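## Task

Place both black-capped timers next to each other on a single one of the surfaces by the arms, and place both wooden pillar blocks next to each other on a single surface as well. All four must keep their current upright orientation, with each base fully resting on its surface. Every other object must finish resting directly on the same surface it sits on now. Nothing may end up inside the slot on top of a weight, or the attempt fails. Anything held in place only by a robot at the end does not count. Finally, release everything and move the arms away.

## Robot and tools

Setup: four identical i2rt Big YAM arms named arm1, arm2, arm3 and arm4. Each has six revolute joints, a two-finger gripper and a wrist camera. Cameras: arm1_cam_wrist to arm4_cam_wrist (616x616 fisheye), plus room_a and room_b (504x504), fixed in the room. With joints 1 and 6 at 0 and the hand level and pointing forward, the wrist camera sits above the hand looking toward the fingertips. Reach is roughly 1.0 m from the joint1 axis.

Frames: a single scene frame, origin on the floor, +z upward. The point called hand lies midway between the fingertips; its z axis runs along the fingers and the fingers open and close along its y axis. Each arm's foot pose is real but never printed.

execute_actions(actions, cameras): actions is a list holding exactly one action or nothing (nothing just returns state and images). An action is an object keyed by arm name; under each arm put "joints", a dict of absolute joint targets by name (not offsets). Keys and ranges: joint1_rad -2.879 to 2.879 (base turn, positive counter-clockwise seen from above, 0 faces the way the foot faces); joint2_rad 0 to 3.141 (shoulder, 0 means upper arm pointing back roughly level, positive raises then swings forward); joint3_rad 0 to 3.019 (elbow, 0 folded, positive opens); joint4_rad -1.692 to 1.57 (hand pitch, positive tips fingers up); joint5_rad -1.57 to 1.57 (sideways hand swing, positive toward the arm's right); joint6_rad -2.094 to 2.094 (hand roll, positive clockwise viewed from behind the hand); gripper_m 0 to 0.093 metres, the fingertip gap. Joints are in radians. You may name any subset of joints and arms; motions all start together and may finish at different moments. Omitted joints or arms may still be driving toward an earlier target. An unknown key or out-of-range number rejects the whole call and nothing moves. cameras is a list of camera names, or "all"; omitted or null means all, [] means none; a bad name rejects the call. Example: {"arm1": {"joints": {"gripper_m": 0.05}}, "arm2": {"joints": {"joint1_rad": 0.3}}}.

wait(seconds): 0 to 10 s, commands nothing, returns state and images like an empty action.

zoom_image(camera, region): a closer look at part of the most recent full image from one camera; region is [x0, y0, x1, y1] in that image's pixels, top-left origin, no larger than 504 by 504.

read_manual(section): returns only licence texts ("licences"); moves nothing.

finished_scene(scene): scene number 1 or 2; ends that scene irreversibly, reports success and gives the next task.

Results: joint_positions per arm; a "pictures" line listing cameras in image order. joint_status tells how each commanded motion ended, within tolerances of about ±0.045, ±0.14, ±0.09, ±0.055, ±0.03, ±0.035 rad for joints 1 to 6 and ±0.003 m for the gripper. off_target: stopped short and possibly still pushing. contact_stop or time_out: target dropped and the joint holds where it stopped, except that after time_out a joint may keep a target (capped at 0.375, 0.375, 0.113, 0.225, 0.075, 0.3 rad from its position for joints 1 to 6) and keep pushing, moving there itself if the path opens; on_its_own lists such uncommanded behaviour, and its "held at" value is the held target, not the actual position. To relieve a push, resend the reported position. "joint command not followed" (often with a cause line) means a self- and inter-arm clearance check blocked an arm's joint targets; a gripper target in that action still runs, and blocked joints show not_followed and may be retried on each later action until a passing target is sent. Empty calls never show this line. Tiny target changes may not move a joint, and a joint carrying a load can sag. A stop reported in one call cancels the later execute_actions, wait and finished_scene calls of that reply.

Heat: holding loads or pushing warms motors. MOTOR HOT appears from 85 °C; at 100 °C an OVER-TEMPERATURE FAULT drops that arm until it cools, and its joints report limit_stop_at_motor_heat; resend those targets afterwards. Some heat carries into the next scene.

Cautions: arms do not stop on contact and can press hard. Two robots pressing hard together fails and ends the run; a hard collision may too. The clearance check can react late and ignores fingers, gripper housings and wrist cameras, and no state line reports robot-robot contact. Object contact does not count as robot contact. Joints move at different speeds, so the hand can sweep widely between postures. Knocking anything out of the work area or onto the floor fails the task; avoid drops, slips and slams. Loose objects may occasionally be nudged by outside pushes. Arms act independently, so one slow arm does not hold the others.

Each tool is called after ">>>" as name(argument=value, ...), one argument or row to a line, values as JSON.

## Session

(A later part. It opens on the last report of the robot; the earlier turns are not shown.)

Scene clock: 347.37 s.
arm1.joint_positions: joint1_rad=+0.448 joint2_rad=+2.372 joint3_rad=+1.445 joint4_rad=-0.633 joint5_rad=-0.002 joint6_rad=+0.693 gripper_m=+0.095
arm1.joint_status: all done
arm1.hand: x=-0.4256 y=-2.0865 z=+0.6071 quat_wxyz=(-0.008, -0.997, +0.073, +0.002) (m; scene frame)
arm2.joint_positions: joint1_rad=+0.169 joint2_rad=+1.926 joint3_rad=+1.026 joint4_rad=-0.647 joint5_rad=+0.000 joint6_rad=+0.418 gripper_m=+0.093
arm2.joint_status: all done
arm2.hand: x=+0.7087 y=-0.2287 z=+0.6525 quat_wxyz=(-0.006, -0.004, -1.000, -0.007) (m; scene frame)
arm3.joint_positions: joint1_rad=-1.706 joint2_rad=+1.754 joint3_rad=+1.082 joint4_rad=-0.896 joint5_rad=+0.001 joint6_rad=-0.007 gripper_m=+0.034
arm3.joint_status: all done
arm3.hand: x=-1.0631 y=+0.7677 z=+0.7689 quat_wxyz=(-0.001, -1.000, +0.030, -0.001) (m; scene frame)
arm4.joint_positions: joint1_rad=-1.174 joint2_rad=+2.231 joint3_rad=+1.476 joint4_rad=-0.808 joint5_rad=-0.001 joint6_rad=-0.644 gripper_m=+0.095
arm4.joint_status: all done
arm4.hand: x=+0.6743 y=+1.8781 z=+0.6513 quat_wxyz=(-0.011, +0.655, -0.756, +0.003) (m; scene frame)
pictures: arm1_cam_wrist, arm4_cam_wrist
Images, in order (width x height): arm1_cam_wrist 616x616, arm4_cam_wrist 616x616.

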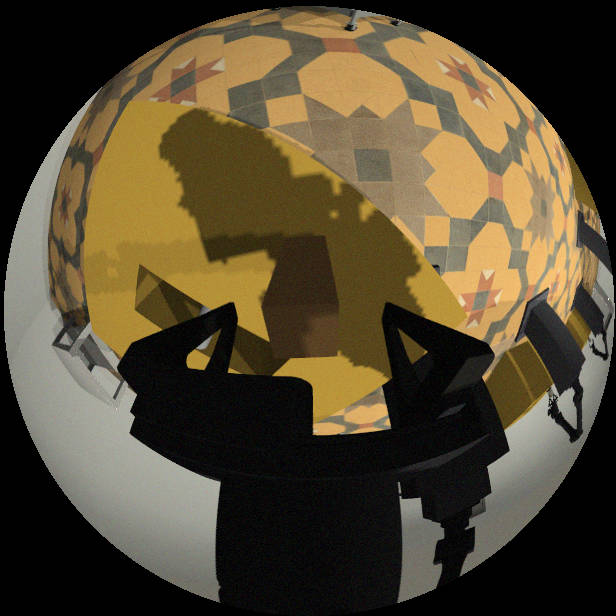

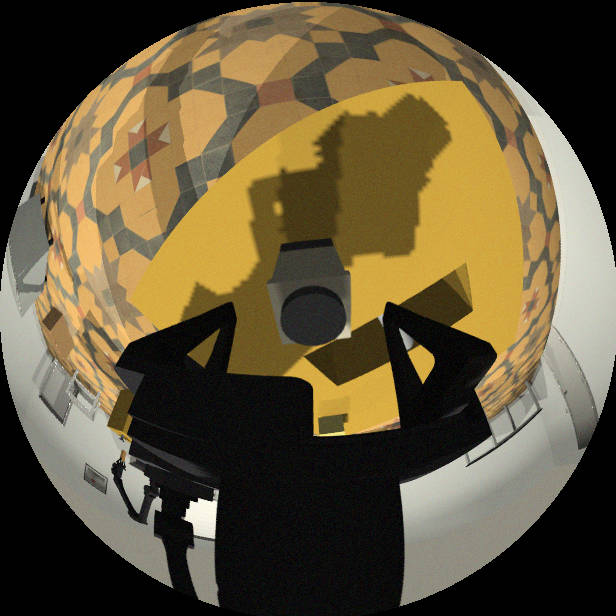

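>>> execute_actions(
  actions=[
    {"arm1":{"joints":{"gripper_m":0.015}},"arm2":{"joints":{"joint2_rad":1.55,"joint3_rad":1.05,"joint4_rad":-0.75}},"arm3":{"joints":{"joint1_rad":0.592,"joint2_rad":1.75,"joint3_rad":1.3,"joint4_rad":-1.11,"joint6_rad":1.57}},"arm4":{"joints":{"gripper_m":0.02}}},
  ],
  cameras=[],
)

>>> execute_actions(
  actions=[
    {"arm1":{"joints":{"joint2_rad":1.95,"joint3_rad":1.5,"joint4_rad":-1.11}},"arm2":{"joints":{"joint1_rad":1.983,"joint2_rad":2.16,"joint3_rad":1.32,"joint4_rad":0.68,"joint6_rad":0}},"arm3":{"joints":{"joint2_rad":1.925,"joint3_rad":1.61,"joint4_rad":-1.215}},"arm4":{"joints":{"joint2_rad":1.9,"joint3_rad":1.55,"joint4_rad":-1.2}}},
  ],
  cameras=["arm2_cam_wrist","arm4_cam_wrist","room_b"],
)

Scene clock: 372.53 s.
arm1.joint_positions: joint1_rad=+0.448 joint2_rad=+2.372 joint3_rad=+1.445 joint4_rad=-0.632 joint5_rad=-0.001 joint6_rad=+0.694 gripper_m=+0.035
arm1.joint_status: gripper_m off_target (ended at +0.035, target +0.015)
arm1.hand: x=-0.4258 y=-2.0866 z=+0.6071 quat_wxyz=(-0.008, -0.997, +0.073, +0.002) (m; scene frame)
arm2.joint_positions: joint1_rad=+0.169 joint2_rad=+1.536 joint3_rad=+1.028 joint4_rad=-0.741 joint5_rad=+0.000 joint6_rad=+0.418 gripper_m=+0.093
arm2.joint_status: all done
arm2.hand: x=+0.7356 y=-0.2186 z=+0.8277 quat_wxyz=(-0.142, -0.005, -0.988, -0.067) (m; scene frame)
arm3.joint_positions: joint1_rad=+0.596 joint2_rad=+1.758 joint3_rad=+1.278 joint4_rad=-1.095 joint5_rad=-0.001 joint6_rad=+1.560 gripper_m=+0.035
arm3.joint_status: all done
arm3.hand: x=-0.3016 y=+0.3447 z=+0.8353 quat_wxyz=(-0.001, -0.944, -0.331, -0.001) (m; scene frame)
arm4.joint_positions: joint1_rad=-1.174 joint2_rad=+2.231 joint3_rad=+1.476 joint4_rad=-0.806 joint5_rad=-0.001 joint6_rad=-0.644 gripper_m=+0.037
arm4.joint_status: gripper_m off_target (ended at +0.037, target +0.020)
arm4.hand: x=+0.6745 y=+1.8783 z=+0.6513 quat_wxyz=(-0.011, +0.655, -0.756, +0.003) (m; scene frame)
pictures: none
No camera images: the call's "cameras" was empty. Leave "cameras" out to get every camera's image.

Scene clock: 374.57 s.
arm1.joint_positions: joint1_rad=+0.448 joint2_rad=+1.931 joint3_rad=+1.491 joint4_rad=-1.095 joint5_rad=-0.001 joint6_rad=+0.694 gripper_m=+0.035
arm1.joint_status: all done
arm1.hand: x=-0.4271 y=-2.0845 z=+0.8657 quat_wxyz=(-0.015, -0.997, +0.073, +0.012) (m; scene frame)
arm2.joint_positions: joint1_rad=+1.993 joint2_rad=+2.162 joint3_rad=+1.319 joint4_rad=+0.663 joint5_rad=-0.002 joint6_rad=+0.012 gripper_m=+0.093
arm2.joint_status: all done
arm2.hand: x=-0.1956 y=+0.2068 z=+0.8238 quat_wxyz=(-0.277, +0.685, -0.340, -0.582) (m; scene frame)
arm3.joint_positions: joint1_rad=+0.596 joint2_rad=+1.936 joint3_rad=+1.559 joint4_rad=-1.200 joint5_rad=-0.001 joint6_rad=+1.561 gripper_m=+0.035
arm3.joint_status: all done
arm3.hand: x=-0.2538 y=+0.2837 z=+0.8420 quat_wxyz=(+0.000, -0.944, -0.330, -0.001) (m; scene frame)
arm4.joint_positions: joint1_rad=-1.174 joint2_rad=+1.902 joint3_rad=+1.531 joint4_rad=-1.190 joint5_rad=-0.001 joint6_rad=-0.644 gripper_m=+0.037
arm4.joint_status: all done
arm4.hand: x=+0.6569 y=+1.8631 z=+0.8525 quat_wxyz=(-0.011, +0.655, -0.756, +0.003) (m; scene frame)
pictures: arm2_cam_wrist, arm4_cam_wrist, room_b
Images, in order (width x height): arm2_cam_wrist 616x616, arm4_cam_wrist 616x616, room_b 504x504.

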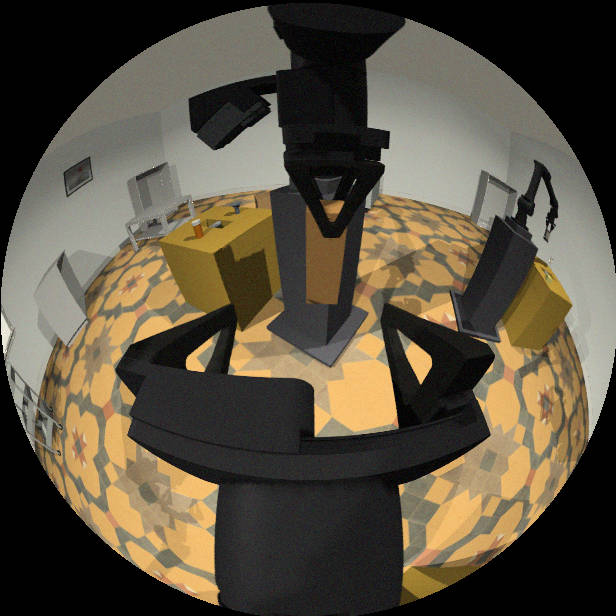

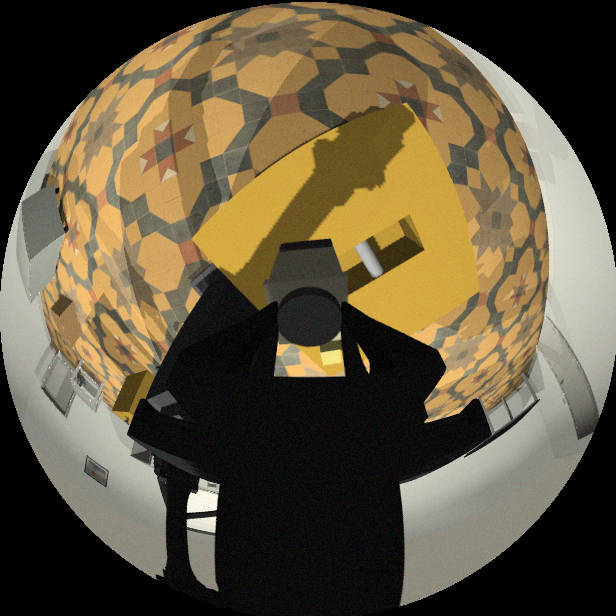

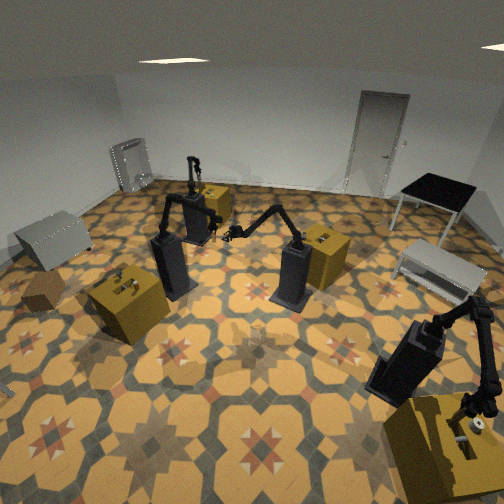

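>>> execute_actions(
  actions=[
    {"arm2":{"joints":{"joint1_rad":1.968,"joint2_rad":2.27,"joint3_rad":1.5,"joint4_rad":0.59}},"arm1":{"joints":{"joint1_rad":-1.85,"joint6_rad":1.57}},"arm4":{"joints":{"joint1_rad":0.6,"joint2_rad":1.6,"joint3_rad":1.25,"joint6_rad":-1.57}}},
  ],
  cameras=["arm2_cam_wrist"],
)

Scene clock: 394.40 s.
arm1.joint_positions: joint1_rad=-1.853 joint2_rad=+1.931 joint3_rad=+1.491 joint4_rad=-1.095 joint5_rad=+0.001 joint6_rad=+1.563 gripper_m=+0.035
arm1.joint_status: all done
arm1.hand: x=+0.1681 y=-1.2230 z=+0.8607 quat_wxyz=(+0.004, +0.088, +0.996, +0.014) (m; scene frame)
arm2.joint_positions: joint1_rad=+1.976 joint2_rad=+2.262 joint3_rad=+1.459 joint4_rad=+0.598 joint5_rad=-0.002 joint6_rad=+0.012 gripper_m=+0.093
arm2.joint_status: all done
arm2.hand: x=-0.2066 y=+0.2442 z=+0.7999 quat_wxyz=(-0.277, +0.689, -0.350, -0.571) (m; scene frame)
arm3.joint_positions: joint1_rad=+0.596 joint2_rad=+1.936 joint3_rad=+1.559 joint4_rad=-1.200 joint5_rad=-0.001 joint6_rad=+1.561 gripper_m=+0.035
arm3.joint_status: not commanded
arm3.hand: x=-0.2538 y=+0.2837 z=+0.8420 quat_wxyz=(+0.000, -0.944, -0.330, -0.001) (m; scene frame)
arm4.joint_positions: joint1_rad=+0.605 joint2_rad=+1.609 joint3_rad=+1.243 joint4_rad=-1.192 joint5_rad=-0.001 joint6_rad=-1.553 gripper_m=+0.037
arm4.joint_status: all done
arm4.hand: x=-0.1341 y=+1.7168 z=+0.8826 quat_wxyz=(-0.004, +0.884, +0.468, +0.004) (m; scene frame)
pictures: arm2_cam_wrist
Images, in order (width x height): arm2_cam_wrist 616x616.

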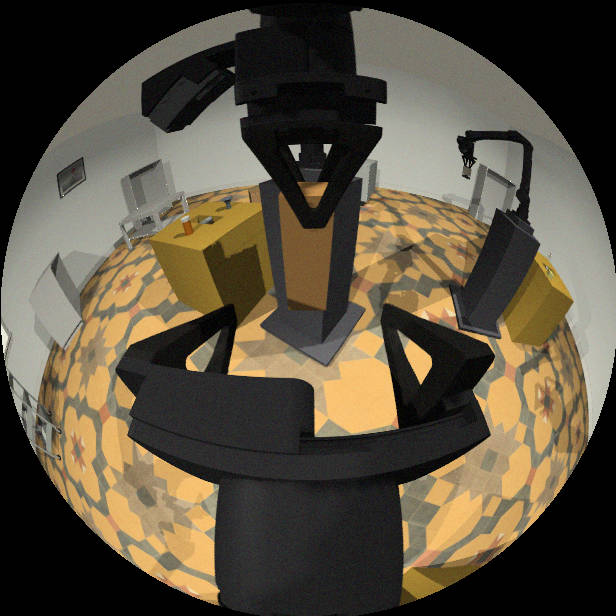

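>>> execute_actions(
  actions=[
    {"arm2":{"joints":{"joint2_rad":2.388,"joint3_rad":1.745,"joint4_rad":0.468}}},
  ],
  cameras=["arm2_cam_wrist","arm3_cam_wrist"],
)

Scene clock: 408.73 s.
arm1.joint_positions: joint1_rad=-1.853 joint2_rad=+1.931 joint3_rad=+1.491 joint4_rad=-1.095 joint5_rad=+0.001 joint6_rad=+1.563 gripper_m=+0.035
arm1.joint_status: not commanded
arm1.hand: x=+0.1681 y=-1.2230 z=+0.8607 quat_wxyz=(+0.004, +0.088, +0.996, +0.014) (m; scene frame)
arm2.joint_positions: joint1_rad=+1.976 joint2_rad=+2.383 joint3_rad=+1.708 joint4_rad=+0.475 joint5_rad=-0.002 joint6_rad=+0.012 gripper_m=+0.093
arm2.joint_status: all done
arm2.hand: x=-0.2433 y=+0.2928 z=+0.8004 quat_wxyz=(-0.278, +0.688, -0.349, -0.572) (m; scene frame)
arm3.joint_positions: joint1_rad=+0.596 joint2_rad=+1.936 joint3_rad=+1.559 joint4_rad=-1.200 joint5_rad=-0.001 joint6_rad=+1.561 gripper_m=+0.035
arm3.joint_status: not commanded
arm3.hand: x=-0.2538 y=+0.2837 z=+0.8420 quat_wxyz=(+0.000, -0.944, -0.330, -0.001) (m; scene frame)
arm4.joint_positions: joint1_rad=+0.605 joint2_rad=+1.609 joint3_rad=+1.243 joint4_rad=-1.192 joint5_rad=-0.001 joint6_rad=-1.553 gripper_m=+0.037
arm4.joint_status: not commanded
arm4.hand: x=-0.1341 y=+1.7168 z=+0.8826 quat_wxyz=(-0.004, +0.884, +0.468, +0.004) (m; scene frame)
pictures: arm2_cam_wrist, arm3_cam_wrist
Images, in order (width x height): arm2_cam_wrist 616x616, arm3_cam_wrist 616x616.

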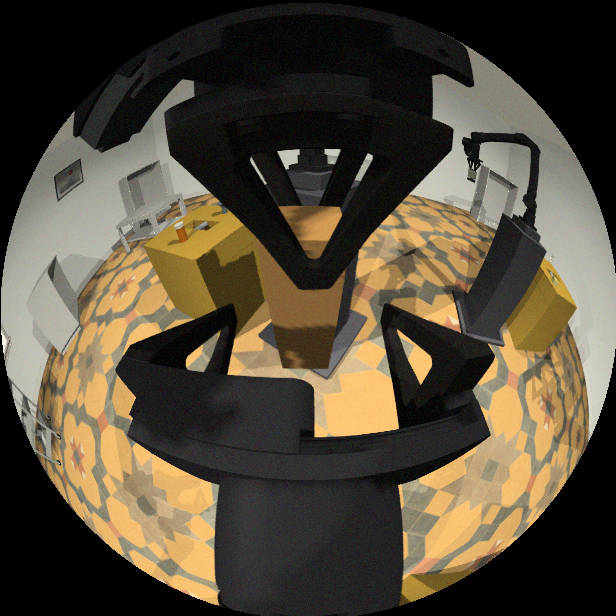

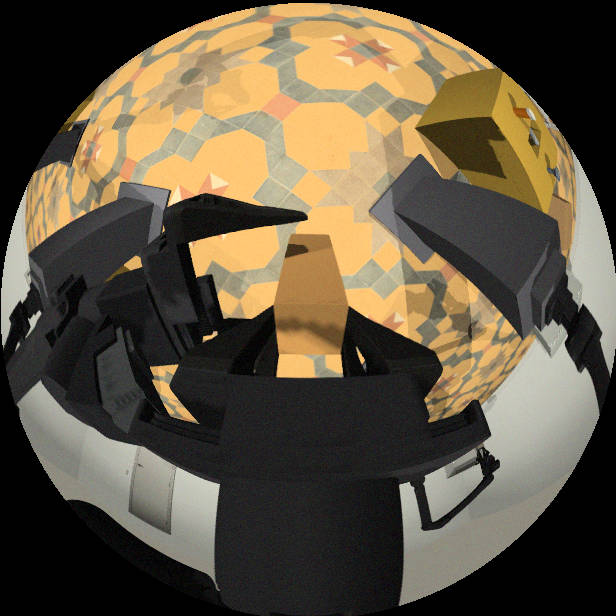

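>>> execute_actions(
  actions=[
    {"arm2":{"joints":{"gripper_m":0.015}}},
  ],
  cameras=[],
)

>>> execute_actions(
  actions=[
    {"arm3":{"joints":{"gripper_m":0.055}}},
  ],
  cameras=["arm2_cam_wrist","arm3_cam_wrist"],
)

Scene clock: 420.83 s.
arm1.joint_positions: joint1_rad=-1.853 joint2_rad=+1.931 joint3_rad=+1.491 joint4_rad=-1.095 joint5_rad=+0.001 joint6_rad=+1.563 gripper_m=+0.035
arm1.joint_status: not commanded
arm1.hand: x=+0.1681 y=-1.2230 z=+0.8607 quat_wxyz=(+0.004, +0.088, +0.996, +0.014) (m; scene frame)
arm2.joint_positions: joint1_rad=+1.976 joint2_rad=+2.383 joint3_rad=+1.708 joint4_rad=+0.474 joint5_rad=-0.005 joint6_rad=+0.012 gripper_m=+0.034
arm2.joint_status: gripper_m off_target (ended at +0.034, target +0.015)
arm2.hand: x=-0.2437 y=+0.2926 z=+0.8003 quat_wxyz=(-0.277, +0.688, -0.348, -0.573) (m; scene frame)
arm3.joint_positions: joint1_rad=+0.596 joint2_rad=+1.936 joint3_rad=+1.559 joint4_rad=-1.200 joint5_rad=-0.006 joint6_rad=+1.562 gripper_m=+0.035
arm3.joint_status: not commanded
arm3.hand: x=-0.2532 y=+0.2842 z=+0.8420 quat_wxyz=(+0.001, -0.944, -0.330, -0.004) (m; scene frame)
arm4.joint_positions: joint1_rad=+0.605 joint2_rad=+1.609 joint3_rad=+1.243 joint4_rad=-1.192 joint5_rad=-0.001 joint6_rad=-1.553 gripper_m=+0.037
arm4.joint_status: not commanded
arm4.hand: x=-0.1341 y=+1.7168 z=+0.8826 quat_wxyz=(-0.004, +0.884, +0.468, +0.004) (m; scene frame)
pictures: none
No camera images: the call's "cameras" was empty. Leave "cameras" out to get every camera's image.

Scene clock: 421.40 s.
arm1.joint_positions: joint1_rad=-1.853 joint2_rad=+1.931 joint3_rad=+1.491 joint4_rad=-1.095 joint5_rad=+0.001 joint6_rad=+1.563 gripper_m=+0.035
arm1.joint_status: not commanded
arm1.hand: x=+0.1681 y=-1.2230 z=+0.8607 quat_wxyz=(+0.004, +0.088, +0.996, +0.014) (m; scene frame)
arm2.joint_positions: joint1_rad=+1.975 joint2_rad=+2.383 joint3_rad=+1.708 joint4_rad=+0.472 joint5_rad=-0.002 joint6_rad=+0.012 gripper_m=+0.034
arm2.joint_status: not commanded
arm2.hand: x=-0.2429 y=+0.2929 z=+0.7997 quat_wxyz=(-0.278, +0.689, -0.350, -0.571) (m; scene frame)
arm3.joint_positions: joint1_rad=+0.596 joint2_rad=+1.936 joint3_rad=+1.559 joint4_rad=-1.200 joint5_rad=-0.004 joint6_rad=+1.562 gripper_m=+0.055
arm3.joint_status: all done
arm3.hand: x=-0.2534 y=+0.2840 z=+0.8420 quat_wxyz=(+0.000, -0.944, -0.330, -0.003) (m; scene frame)
arm4.joint_positions: joint1_rad=+0.605 joint2_rad=+1.609 joint3_rad=+1.243 joint4_rad=-1.192 joint5_rad=-0.001 joint6_rad=-1.553 gripper_m=+0.037
arm4.joint_status: not commanded
arm4.hand: x=-0.1341 y=+1.7168 z=+0.8826 quat_wxyz=(-0.004, +0.884, +0.468, +0.004) (m; scene frame)
pictures: arm2_cam_wrist, arm3_cam_wrist
Images, in order (width x height): arm2_cam_wrist 616x616, arm3_cam_wrist 616x616.

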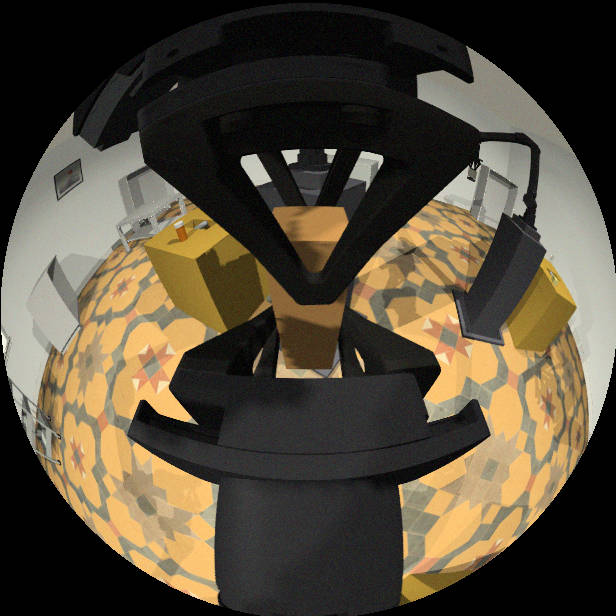

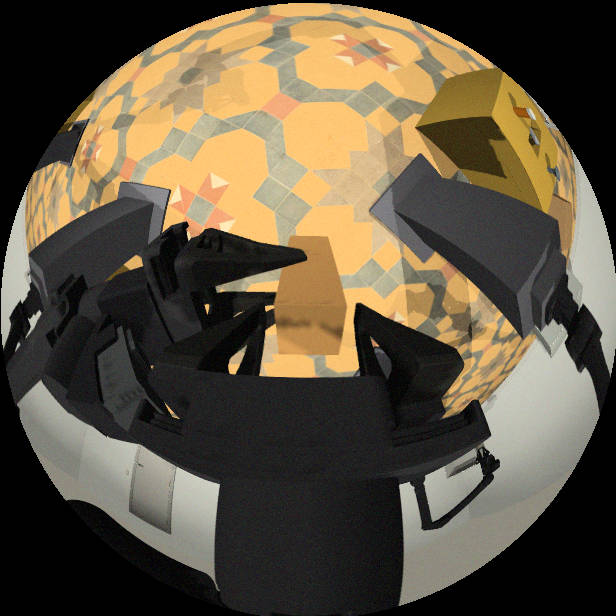

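>>> execute_actions(
  actions=[
    {"arm3":{"joints":{"joint2_rad":1.875,"joint3_rad":1.67,"joint4_rad":-1.33}}},
  ],
  cameras=["arm2_cam_wrist"],
)

Scene clock: 435.37 s.
arm1.joint_positions: joint1_rad=-1.853 joint2_rad=+1.931 joint3_rad=+1.491 joint4_rad=-1.095 joint5_rad=+0.001 joint6_rad=+1.563 gripper_m=+0.035
arm1.joint_status: not commanded
arm1.hand: x=+0.1681 y=-1.2230 z=+0.8607 quat_wxyz=(+0.004, +0.088, +0.996, +0.014) (m; scene frame)
arm2.joint_positions: joint1_rad=+1.975 joint2_rad=+2.383 joint3_rad=+1.708 joint4_rad=+0.472 joint5_rad=-0.002 joint6_rad=+0.012 gripper_m=+0.034
arm2.joint_status: not commanded
arm2.hand: x=-0.2429 y=+0.2929 z=+0.7997 quat_wxyz=(-0.278, +0.689, -0.350, -0.571) (m; scene frame)
arm3.joint_positions: joint1_rad=+0.596 joint2_rad=+1.870 joint3_rad=+1.624 joint4_rad=-1.315 joint5_rad=-0.004 joint6_rad=+1.562 gripper_m=+0.055
arm3.joint_status: all done
arm3.hand: x=-0.2557 y=+0.2867 z=+0.9016 quat_wxyz=(-0.007, -0.944, -0.330, -0.005) (m; scene frame)
arm4.joint_positions: joint1_rad=+0.605 joint2_rad=+1.609 joint3_rad=+1.243 joint4_rad=-1.192 joint5_rad=-0.001 joint6_rad=-1.553 gripper_m=+0.037
arm4.joint_status: not commanded
arm4.hand: x=-0.1341 y=+1.7168 z=+0.8826 quat_wxyz=(-0.004, +0.884, +0.468, +0.004) (m; scene frame)
pictures: arm2_cam_wrist
Images, in order (width x height): arm2_cam_wrist 616x616.

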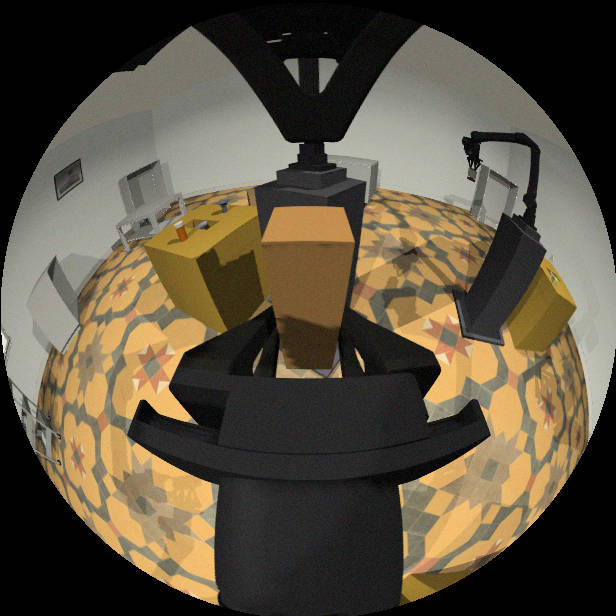

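>>> execute_actions(
  actions=[
    {"arm2":{"joints":{"joint1_rad":-0.023,"joint2_rad":2.17,"joint3_rad":1.32,"joint4_rad":0.66}},"arm3":{"joints":{"joint2_rad":1.4,"joint3_rad":1.3,"joint4_rad":-1.0,"joint6_rad":0,"gripper_m":0.093}},"arm4":{"joints":{"joint1_rad":1.895,"joint2_rad":1.462,"joint3_rad":1.075,"joint4_rad":-1.15}}},
  ],
  cameras=[],
)

>>> execute_actions(
  actions=[
    {"arm2":{"joints":{"joint2_rad":2.471,"joint3_rad":1.325,"joint4_rad":0.97}},"arm3":{"joints":{"joint1_rad":2.199,"joint2_rad":1.89,"joint3_rad":0.8,"joint4_rad":0.915}}},
  ],
  cameras=["arm2_cam_wrist","arm3_cam_wrist","room_a"],
)

Scene clock: 478.20 s.
arm1.joint_positions: joint1_rad=-1.853 joint2_rad=+1.931 joint3_rad=+1.491 joint4_rad=-1.095 joint5_rad=+0.001 joint6_rad=+1.563 gripper_m=+0.035
arm1.joint_status: not commanded
arm1.hand: x=+0.1681 y=-1.2230 z=+0.8607 quat_wxyz=(+0.004, +0.088, +0.996, +0.014) (m; scene frame)
arm2.joint_positions: joint1_rad=-0.029 joint2_rad=+2.173 joint3_rad=+1.317 joint4_rad=+0.647 joint5_rad=+0.002 joint6_rad=+0.011 gripper_m=+0.034
arm2.joint_status: all done
arm2.hand: x=+1.0537 y=-0.2488 z=+0.7967 quat_wxyz=(-0.622, +0.075, -0.776, -0.071) (m; scene frame)
arm3.joint_positions: joint1_rad=+0.596 joint2_rad=+1.398 joint3_rad=+1.302 joint4_rad=-1.020 joint5_rad=-0.004 joint6_rad=+0.010 gripper_m=+0.093
arm3.joint_status: all done
arm3.hand: x=-0.2929 y=+0.3340 z=+1.0254 quat_wxyz=(-0.207, -0.431, -0.873, +0.097) (m; scene frame)
arm4.joint_positions: joint1_rad=+1.896 joint2_rad=+1.482 joint3_rad=+1.070 joint4_rad=-1.154 joint5_rad=-0.001 joint6_rad=-1.554 gripper_m=+0.037
arm4.joint_status: all done
arm4.hand: x=-0.0541 y=+1.1970 z=+0.8734 quat_wxyz=(+0.005, +0.424, +0.906, +0.002) (m; scene frame)
pictures: none
No camera images: the call's "cameras" was empty. Leave "cameras" out to get every camera's image.

Scene clock: 480.17 s.
arm1.joint_positions: joint1_rad=-1.853 joint2_rad=+1.931 joint3_rad=+1.491 joint4_rad=-1.095 joint5_rad=+0.001 joint6_rad=+1.563 gripper_m=+0.035
arm1.joint_status: not commanded
arm1.hand: x=+0.1681 y=-1.2230 z=+0.8607 quat_wxyz=(+0.004, +0.088, +0.996, +0.014) (m; scene frame)
arm2.joint_positions: joint1_rad=-0.029 joint2_rad=+2.491 joint3_rad=+1.311 joint4_rad=+0.953 joint5_rad=+0.001 joint6_rad=+0.007 gripper_m=+0.034
arm2.joint_status: all done
arm2.hand: x=+1.0189 y=-0.2550 z=+0.6298 quat_wxyz=(-0.615, +0.078, -0.781, -0.070) (m; scene frame)
arm3.joint_positions: joint1_rad=+2.201 joint2_rad=+1.894 joint3_rad=+0.793 joint4_rad=+0.888 joint5_rad=+0.000 joint6_rad=+0.008 gripper_m=+0.093
arm3.joint_status: all done
arm3.hand: x=-0.1320 y=+1.1343 z=+0.8409 quat_wxyz=(-0.591, +0.265, -0.731, -0.215) (m; scene frame)
arm4.joint_positions: joint1_rad=+1.896 joint2_rad=+1.482 joint3_rad=+1.070 joint4_rad=-1.154 joint5_rad=-0.001 joint6_rad=-1.554 gripper_m=+0.037
arm4.joint_status: not commanded
arm4.hand: x=-0.0541 y=+1.1970 z=+0.8734 quat_wxyz=(+0.005, +0.424, +0.906, +0.002) (m; scene frame)
pictures: arm2_cam_wrist, arm3_cam_wrist, room_a
Images, in order (width x height): arm2_cam_wrist 616x616, arm3_cam_wrist 616x616, room_a 504x504.

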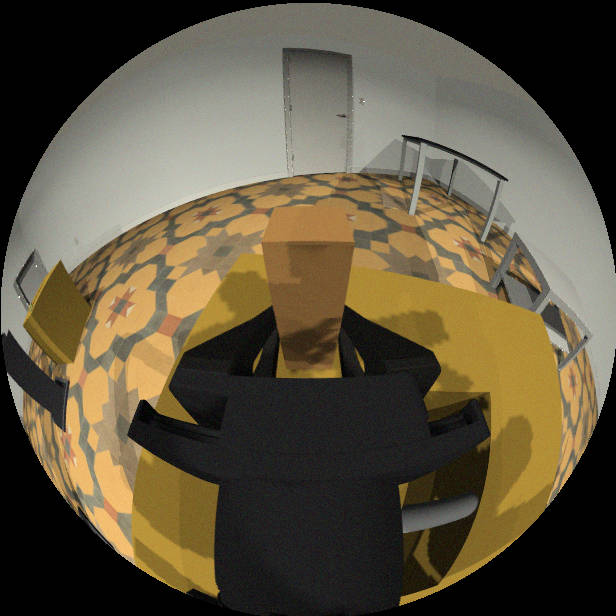

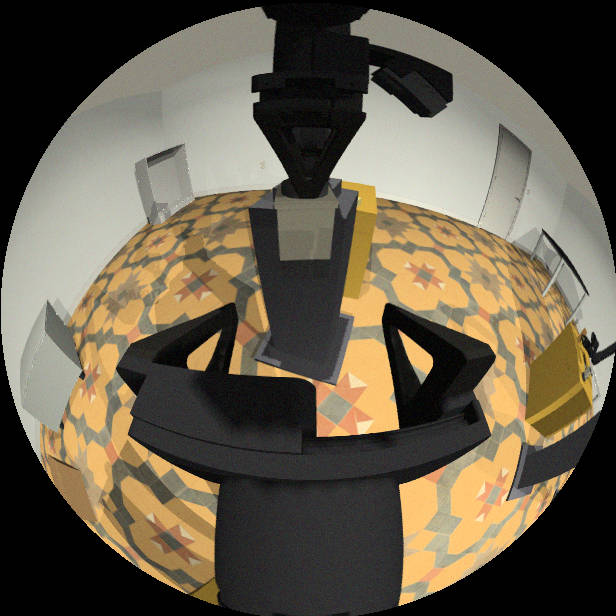

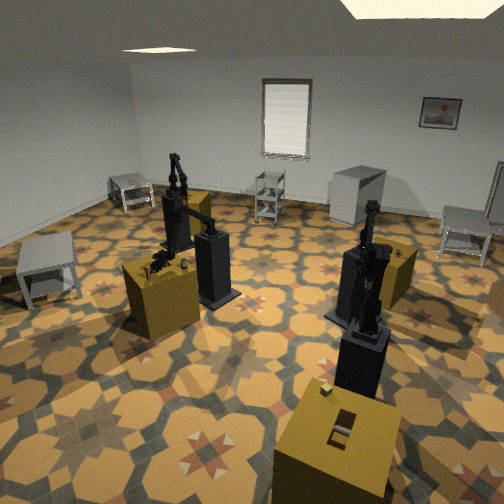

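>>> zoom_image(
  camera="room_a",
  region=[125, 240, 195, 290],
)

>>> zoom_image(
  camera="arm3_cam_wrist",
  region=[240, 150, 390, 300],
)

Region (125, 240, 195, 290) of room_a's 504x504 image, scaled by 7.200, with more detail than that image has; it fills the top 360 rows of this view, and the rest is white.

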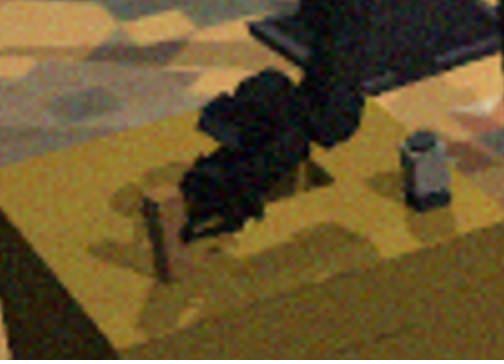

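Region (240, 150, 390, 300) of arm3_cam_wrist's 616x616 image, scaled by 3.360, with more detail than that image has.

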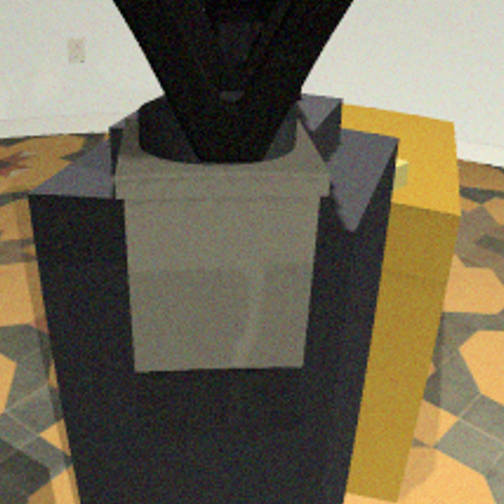

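>>> execute_actions(
  actions=[
    {"arm2":{"joints":{"joint2_rad":2.51,"joint4_rad":1.015}},"arm3":{"joints":{"joint2_rad":1.945,"joint3_rad":0.95,"joint4_rad":0.81}}},
  ],
  cameras=["arm3_cam_wrist","room_a"],
)

>>> zoom_image(
  camera="room_a",
  region=[125, 240, 195, 290],
)

Scene clock: 518.70 s.
arm1.joint_positions: joint1_rad=-1.853 joint2_rad=+1.931 joint3_rad=+1.491 joint4_rad=-1.095 joint5_rad=+0.001 joint6_rad=+1.563 gripper_m=+0.035
arm1.joint_status: not commanded
arm1.hand: x=+0.1681 y=-1.2230 z=+0.8607 quat_wxyz=(+0.004, +0.088, +0.996, +0.014) (m; scene frame)
arm2.joint_positions: joint1_rad=-0.029 joint2_rad=+2.495 joint3_rad=+1.311 joint4_rad=+0.992 joint5_rad=+0.001 joint6_rad=+0.007 gripper_m=+0.034
arm2.joint_status: all done
arm2.hand: x=+1.0200 y=-0.2548 z=+0.6360 quat_wxyz=(-0.629, +0.077, -0.771, -0.071) (m; scene frame)
arm3.joint_positions: joint1_rad=+2.201 joint2_rad=+1.950 joint3_rad=+0.919 joint4_rad=+0.826 joint5_rad=+0.000 joint6_rad=+0.008 gripper_m=+0.093
arm3.joint_status: all done
arm3.hand: x=-0.0995 y=+1.1616 z=+0.8452 quat_wxyz=(-0.594, +0.264, -0.729, -0.216) (m; scene frame)
arm4.joint_positions: joint1_rad=+1.896 joint2_rad=+1.482 joint3_rad=+1.070 joint4_rad=-1.154 joint5_rad=-0.001 joint6_rad=-1.554 gripper_m=+0.037
arm4.joint_status: not commanded
arm4.hand: x=-0.0541 y=+1.1970 z=+0.8734 quat_wxyz=(+0.005, +0.424, +0.906, +0.002) (m; scene frame)
pictures: arm3_cam_wrist, room_a
Images, in order (width x height): arm3_cam_wrist 616x616, room_a 504x504.

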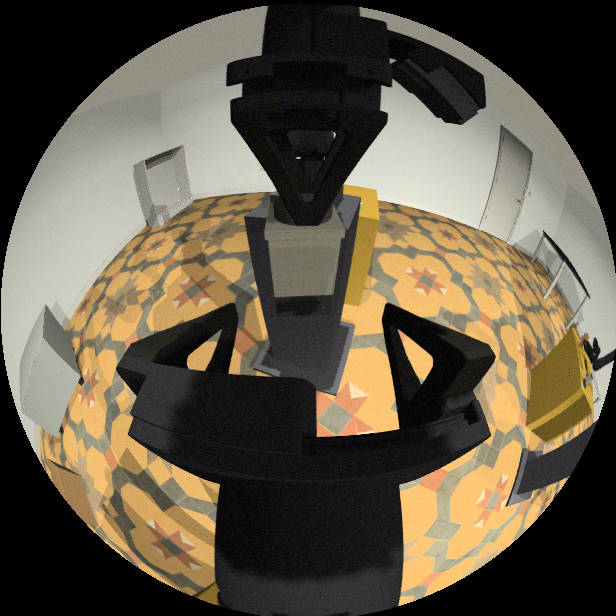

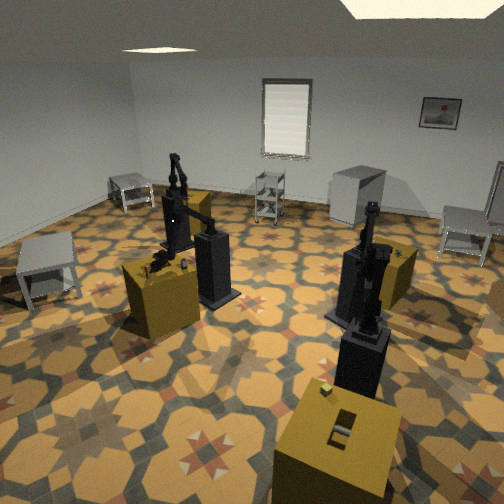

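Region (125, 240, 195, 290) of room_a's 504x504 image, scaled by 7.200, with more detail than that image has; it fills the top 360 rows of this view, and the rest is white.

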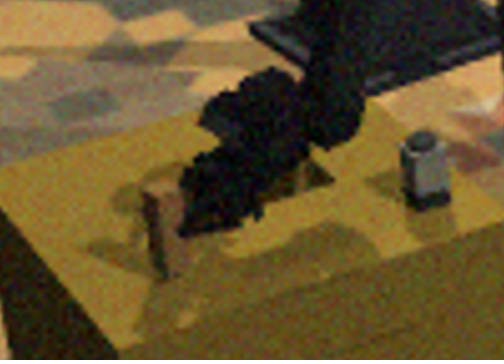

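>>> execute_actions(
  actions=[
    {"arm2":{"joints":{"joint2_rad":2.54,"joint4_rad":1.03}},"arm3":{"joints":{"joint2_rad":2.026,"joint3_rad":1.113,"joint4_rad":0.735}}},
  ],
  cameras=["arm2_cam_wrist","arm3_cam_wrist","arm4_cam_wrist","room_a"],
)

>>> zoom_image(
  camera="room_a",
  region=[125, 240, 195, 290],
)

Scene clock: 539.90 s.
arm1.joint_positions: joint1_rad=-1.853 joint2_rad=+1.931 joint3_rad=+1.491 joint4_rad=-1.095 joint5_rad=+0.001 joint6_rad=+1.563 gripper_m=+0.035
arm1.joint_status: not commanded
arm1.hand: x=+0.1681 y=-1.2230 z=+0.8607 quat_wxyz=(+0.004, +0.088, +0.996, +0.014) (m; scene frame)
arm2.joint_positions: joint1_rad=-0.029 joint2_rad=+2.518 joint3_rad=+1.311 joint4_rad=+1.017 joint5_rad=+0.000 joint6_rad=+0.006 gripper_m=+0.034
arm2.joint_status: all done
arm2.hand: x=+1.0156 y=-0.2555 z=+0.6250 quat_wxyz=(-0.629, +0.077, -0.770, -0.071) (m; scene frame)
arm3.joint_positions: joint1_rad=+2.201 joint2_rad=+2.032 joint3_rad=+1.075 joint4_rad=+0.750 joint5_rad=+0.000 joint6_rad=+0.008 gripper_m=+0.093
arm3.joint_status: all done
arm3.hand: x=-0.0614 y=+1.1935 z=+0.8424 quat_wxyz=(-0.593, +0.264, -0.729, -0.216) (m; scene frame)
arm4.joint_positions: joint1_rad=+1.896 joint2_rad=+1.482 joint3_rad=+1.070 joint4_rad=-1.154 joint5_rad=-0.001 joint6_rad=-1.554 gripper_m=+0.037
arm4.joint_status: not commanded
arm4.hand: x=-0.0541 y=+1.1970 z=+0.8734 quat_wxyz=(+0.005, +0.424, +0.906, +0.002) (m; scene frame)
pictures: arm2_cam_wrist, arm3_cam_wrist, arm4_cam_wrist, room_a
Images, in order (width x height): arm2_cam_wrist 616x616, arm3_cam_wrist 616x616, arm4_cam_wrist 616x616, room_a 504x504.

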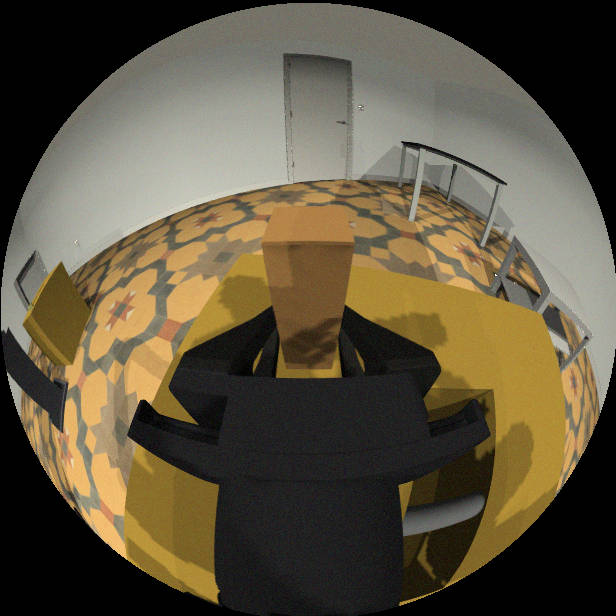

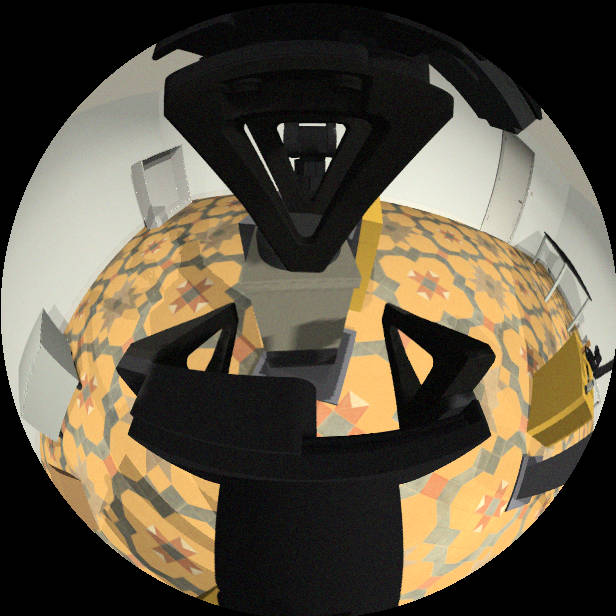

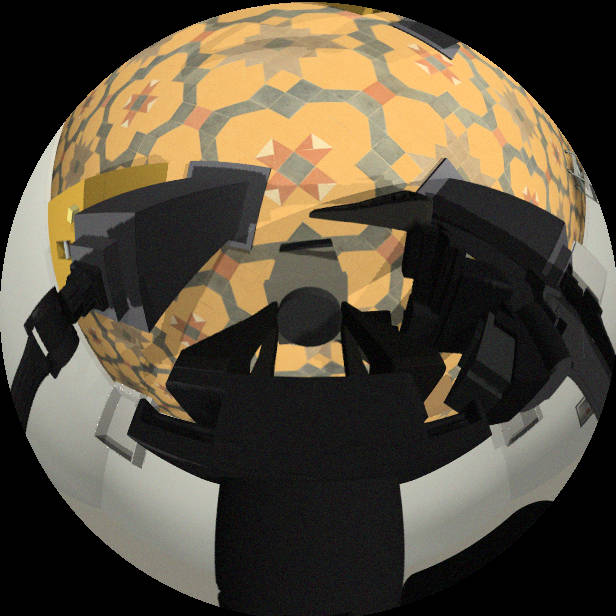

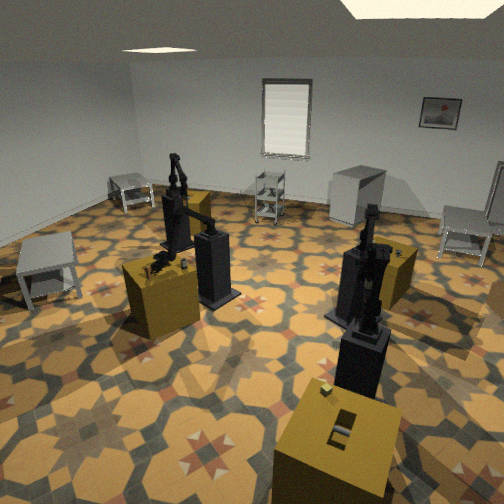

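Region (125, 240, 195, 290) of room_a's 504x504 image, scaled by 7.200, with more detail than that image has; it fills the top 360 rows of this view, and the rest is white.

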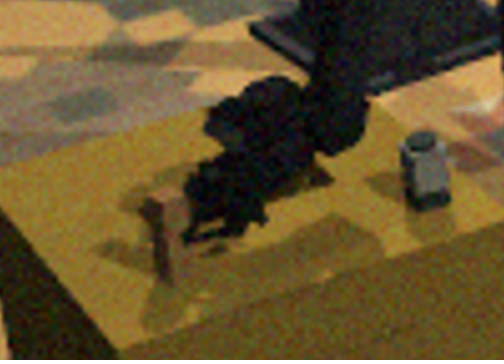

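>>> execute_actions(
  actions=[
    {"arm2":{"joints":{"joint2_rad":2.56}},"arm3":{"joints":{"joint1_rad":2.218}}},
  ],
  cameras=[],
)

>>> execute_actions(
  actions=[
    {"arm3":{"joints":{"gripper_m":0.025}}},
  ],
  cameras=["arm2_cam_wrist","arm3_cam_wrist","room_a"],
)

>>> zoom_image(
  camera="room_a",
  region=[125, 240, 195, 290],
)

Scene clock: 561.60 s.
arm1.joint_positions: joint1_rad=-1.853 joint2_rad=+1.931 joint3_rad=+1.491 joint4_rad=-1.095 joint5_rad=+0.001 joint6_rad=+1.563 gripper_m=+0.035
arm1.joint_status: not commanded
arm1.hand: x=+0.1681 y=-1.2230 z=+0.8607 quat_wxyz=(+0.004, +0.088, +0.996, +0.014) (m; scene frame)
arm2.joint_positions: joint1_rad=-0.029 joint2_rad=+2.521 joint3_rad=+1.311 joint4_rad=+1.024 joint5_rad=+0.000 joint6_rad=+0.006 gripper_m=+0.034
arm2.joint_status: all done
arm2.hand: x=+1.0152 y=-0.2556 z=+0.6244 quat_wxyz=(-0.631, +0.077, -0.769, -0.071) (m; scene frame)
arm3.joint_positions: joint1_rad=+2.201 joint2_rad=+2.032 joint3_rad=+1.075 joint4_rad=+0.750 joint5_rad=+0.000 joint6_rad=+0.008 gripper_m=+0.093
arm3.joint_status: all done
arm3.hand: x=-0.0614 y=+1.1935 z=+0.8424 quat_wxyz=(-0.593, +0.264, -0.729, -0.216) (m; scene frame)
arm4.joint_positions: joint1_rad=+1.896 joint2_rad=+1.482 joint3_rad=+1.070 joint4_rad=-1.154 joint5_rad=-0.001 joint6_rad=-1.554 gripper_m=+0.037
arm4.joint_status: not commanded
arm4.hand: x=-0.0541 y=+1.1970 z=+0.8734 quat_wxyz=(+0.005, +0.424, +0.906, +0.002) (m; scene frame)
pictures: none
No camera images: the call's "cameras" was empty. Leave "cameras" out to get every camera's image.

Scene clock: 562.27 s.
arm1.joint_positions: joint1_rad=-1.853 joint2_rad=+1.931 joint3_rad=+1.491 joint4_rad=-1.095 joint5_rad=+0.001 joint6_rad=+1.563 gripper_m=+0.035
arm1.joint_status: not commanded
arm1.hand: x=+0.1681 y=-1.2230 z=+0.8607 quat_wxyz=(+0.004, +0.088, +0.996, +0.014) (m; scene frame)
arm2.joint_positions: joint1_rad=-0.029 joint2_rad=+2.521 joint3_rad=+1.311 joint4_rad=+1.024 joint5_rad=+0.000 joint6_rad=+0.006 gripper_m=+0.034
arm2.joint_status: not commanded
arm2.hand: x=+1.0152 y=-0.2556 z=+0.6244 quat_wxyz=(-0.631, +0.077, -0.769, -0.071) (m; scene frame)
arm3.joint_positions: joint1_rad=+2.204 joint2_rad=+2.032 joint3_rad=+1.075 joint4_rad=+0.749 joint5_rad=-0.004 joint6_rad=+0.007 gripper_m=+0.045
arm3.joint_status: gripper_m off_target (ended at +0.045, target +0.025)
arm3.hand: x=-0.0631 y=+1.1954 z=+0.8423 quat_wxyz=(-0.592, +0.266, -0.729, -0.218) (m; scene frame)
arm4.joint_positions: joint1_rad=+1.895 joint2_rad=+1.482 joint3_rad=+1.070 joint4_rad=-1.154 joint5_rad=-0.003 joint6_rad=-1.554 gripper_m=+0.037
arm4.joint_status: not commanded
arm4.hand: x=-0.0539 y=+1.1969 z=+0.8734 quat_wxyz=(+0.006, +0.424, +0.906, +0.001) (m; scene frame)
pictures: arm2_cam_wrist, arm3_cam_wrist, room_a
Images, in order (width x height): arm2_cam_wrist 616x616, arm3_cam_wrist 616x616, room_a 504x504.

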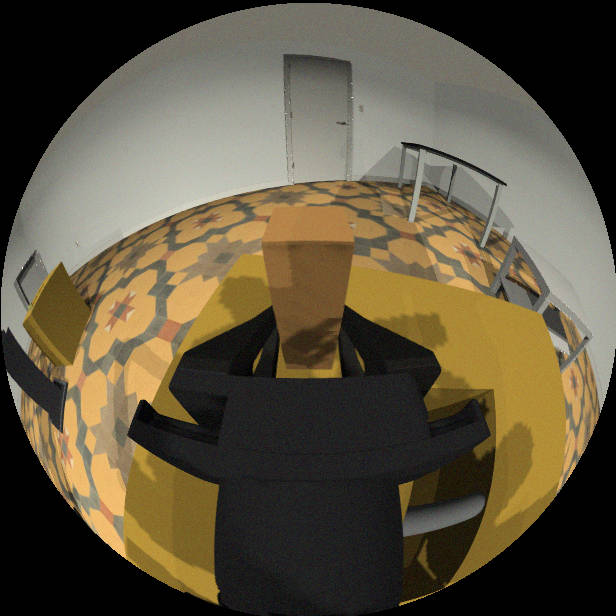

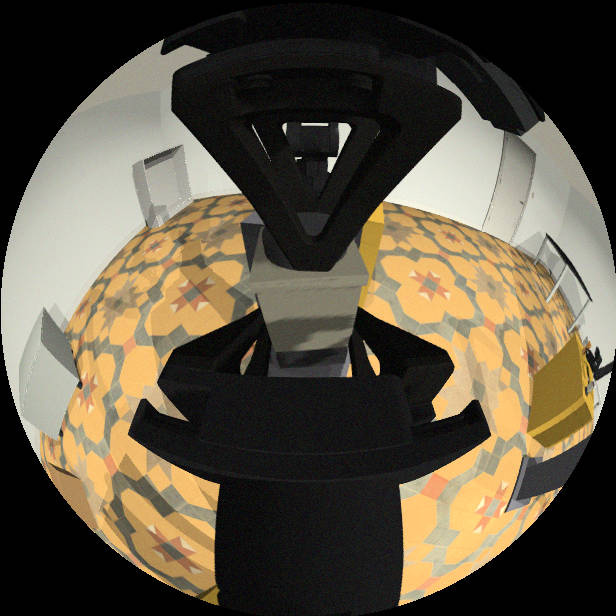

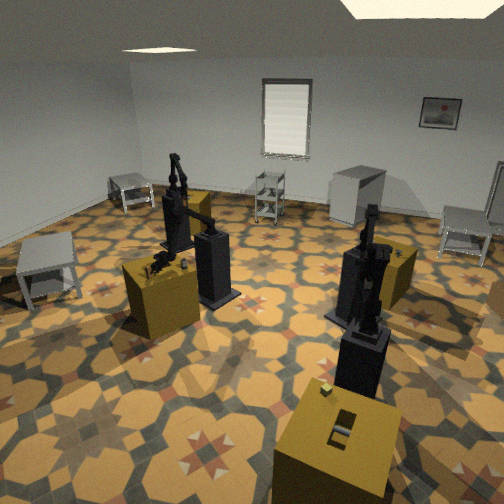

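Region (125, 240, 195, 290) of room_a's 504x504 image, scaled by 7.200, with more detail than that image has; it fills the top 360 rows of this view, and the rest is white.

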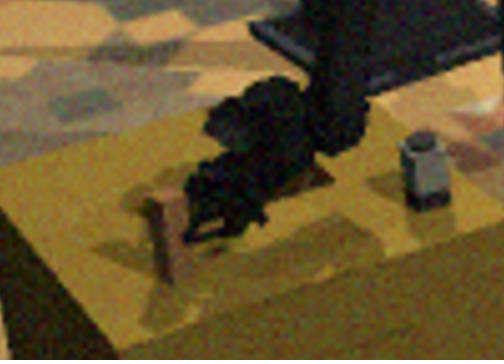

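>>> execute_actions(
  actions=[
    {"arm2":{"joints":{"joint2_rad":2.53,"gripper_m":0.093}},"arm4":{"joints":{"gripper_m":0.058}}},
  ],
  cameras=[],
)

>>> execute_actions(
  actions=[
    {"arm2":{"joints":{"joint2_rad":2.42,"joint3_rad":1.1,"joint4_rad":1.12}},"arm4":{"joints":{"joint2_rad":1.45,"joint3_rad":1.2,"joint4_rad":-1.3}}},
  ],
  cameras=["arm2_cam_wrist","arm3_cam_wrist"],
)

Scene clock: 572.73 s.
arm1.joint_positions: joint1_rad=-1.853 joint2_rad=+1.931 joint3_rad=+1.491 joint4_rad=-1.095 joint5_rad=+0.001 joint6_rad=+1.563 gripper_m=+0.035
arm1.joint_status: not commanded
arm1.hand: x=+0.1681 y=-1.2230 z=+0.8607 quat_wxyz=(+0.004, +0.088, +0.996, +0.014) (m; scene frame)
arm2.joint_positions: joint1_rad=-0.029 joint2_rad=+2.521 joint3_rad=+1.311 joint4_rad=+1.024 joint5_rad=+0.000 joint6_rad=+0.006 gripper_m=+0.093
arm2.joint_status: all done
arm2.hand: x=+1.0152 y=-0.2556 z=+0.6244 quat_wxyz=(-0.631, +0.077, -0.769, -0.071) (m; scene frame)
arm3.joint_positions: joint1_rad=+2.204 joint2_rad=+2.032 joint3_rad=+1.075 joint4_rad=+0.746 joint5_rad=-0.004 joint6_rad=+0.007 gripper_m=+0.045
arm3.joint_status: not commanded
arm3.hand: x=-0.0632 y=+1.1953 z=+0.8415 quat_wxyz=(-0.591, +0.267, -0.730, -0.217) (m; scene frame)
arm4.joint_positions: joint1_rad=+1.895 joint2_rad=+1.482 joint3_rad=+1.070 joint4_rad=-1.154 joint5_rad=-0.003 joint6_rad=-1.554 gripper_m=+0.058
arm4.joint_status: all done
arm4.hand: x=-0.0539 y=+1.1969 z=+0.8734 quat_wxyz=(+0.006, +0.424, +0.906, +0.001) (m; scene frame)
pictures: none
No camera images: the call's "cameras" was empty. Leave "cameras" out to get every camera's image.

Scene clock: 573.67 s.
arm1.joint_positions: joint1_rad=-1.853 joint2_rad=+1.931 joint3_rad=+1.491 joint4_rad=-1.095 joint5_rad=+0.001 joint6_rad=+1.563 gripper_m=+0.035
arm1.joint_status: not commanded
arm1.hand: x=+0.1681 y=-1.2230 z=+0.8607 quat_wxyz=(+0.004, +0.088, +0.996, +0.014) (m; scene frame)
arm2.joint_positions: joint1_rad=-0.029 joint2_rad=+2.412 joint3_rad=+1.099 joint4_rad=+1.108 joint5_rad=+0.000 joint6_rad=+0.006 gripper_m=+0.093
arm2.joint_status: all done
arm2.hand: x=+0.9585 y=-0.2679 z=+0.6457 quat_wxyz=(-0.624, +0.078, -0.775, -0.071) (m; scene frame)
arm3.joint_positions: joint1_rad=+2.204 joint2_rad=+2.032 joint3_rad=+1.075 joint4_rad=+0.746 joint5_rad=-0.004 joint6_rad=+0.007 gripper_m=+0.045
arm3.joint_status: not commanded
arm3.hand: x=-0.0632 y=+1.1953 z=+0.8415 quat_wxyz=(-0.591, +0.267, -0.730, -0.217) (m; scene frame)
arm4.joint_positions: joint1_rad=+1.895 joint2_rad=+1.464 joint3_rad=+1.161 joint4_rad=-1.290 joint5_rad=-0.003 joint6_rad=-1.554 gripper_m=+0.058
arm4.joint_status: all done
arm4.hand: x=-0.0552 y=+1.1962 z=+0.9128 quat_wxyz=(+0.012, +0.424, +0.905, +0.014) (m; scene frame)
pictures: arm2_cam_wrist, arm3_cam_wrist
Images, in order (width x height): arm2_cam_wrist 616x616, arm3_cam_wrist 616x616.

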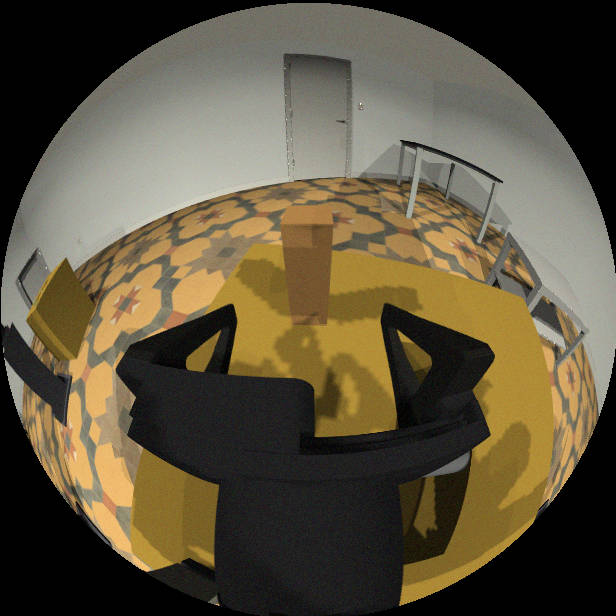

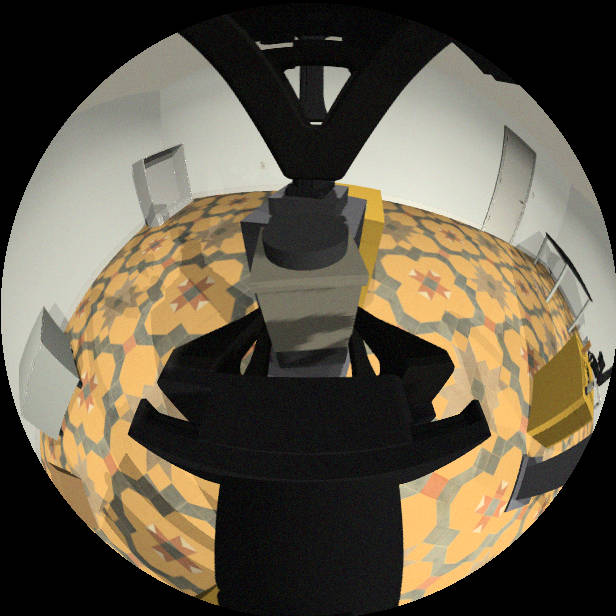

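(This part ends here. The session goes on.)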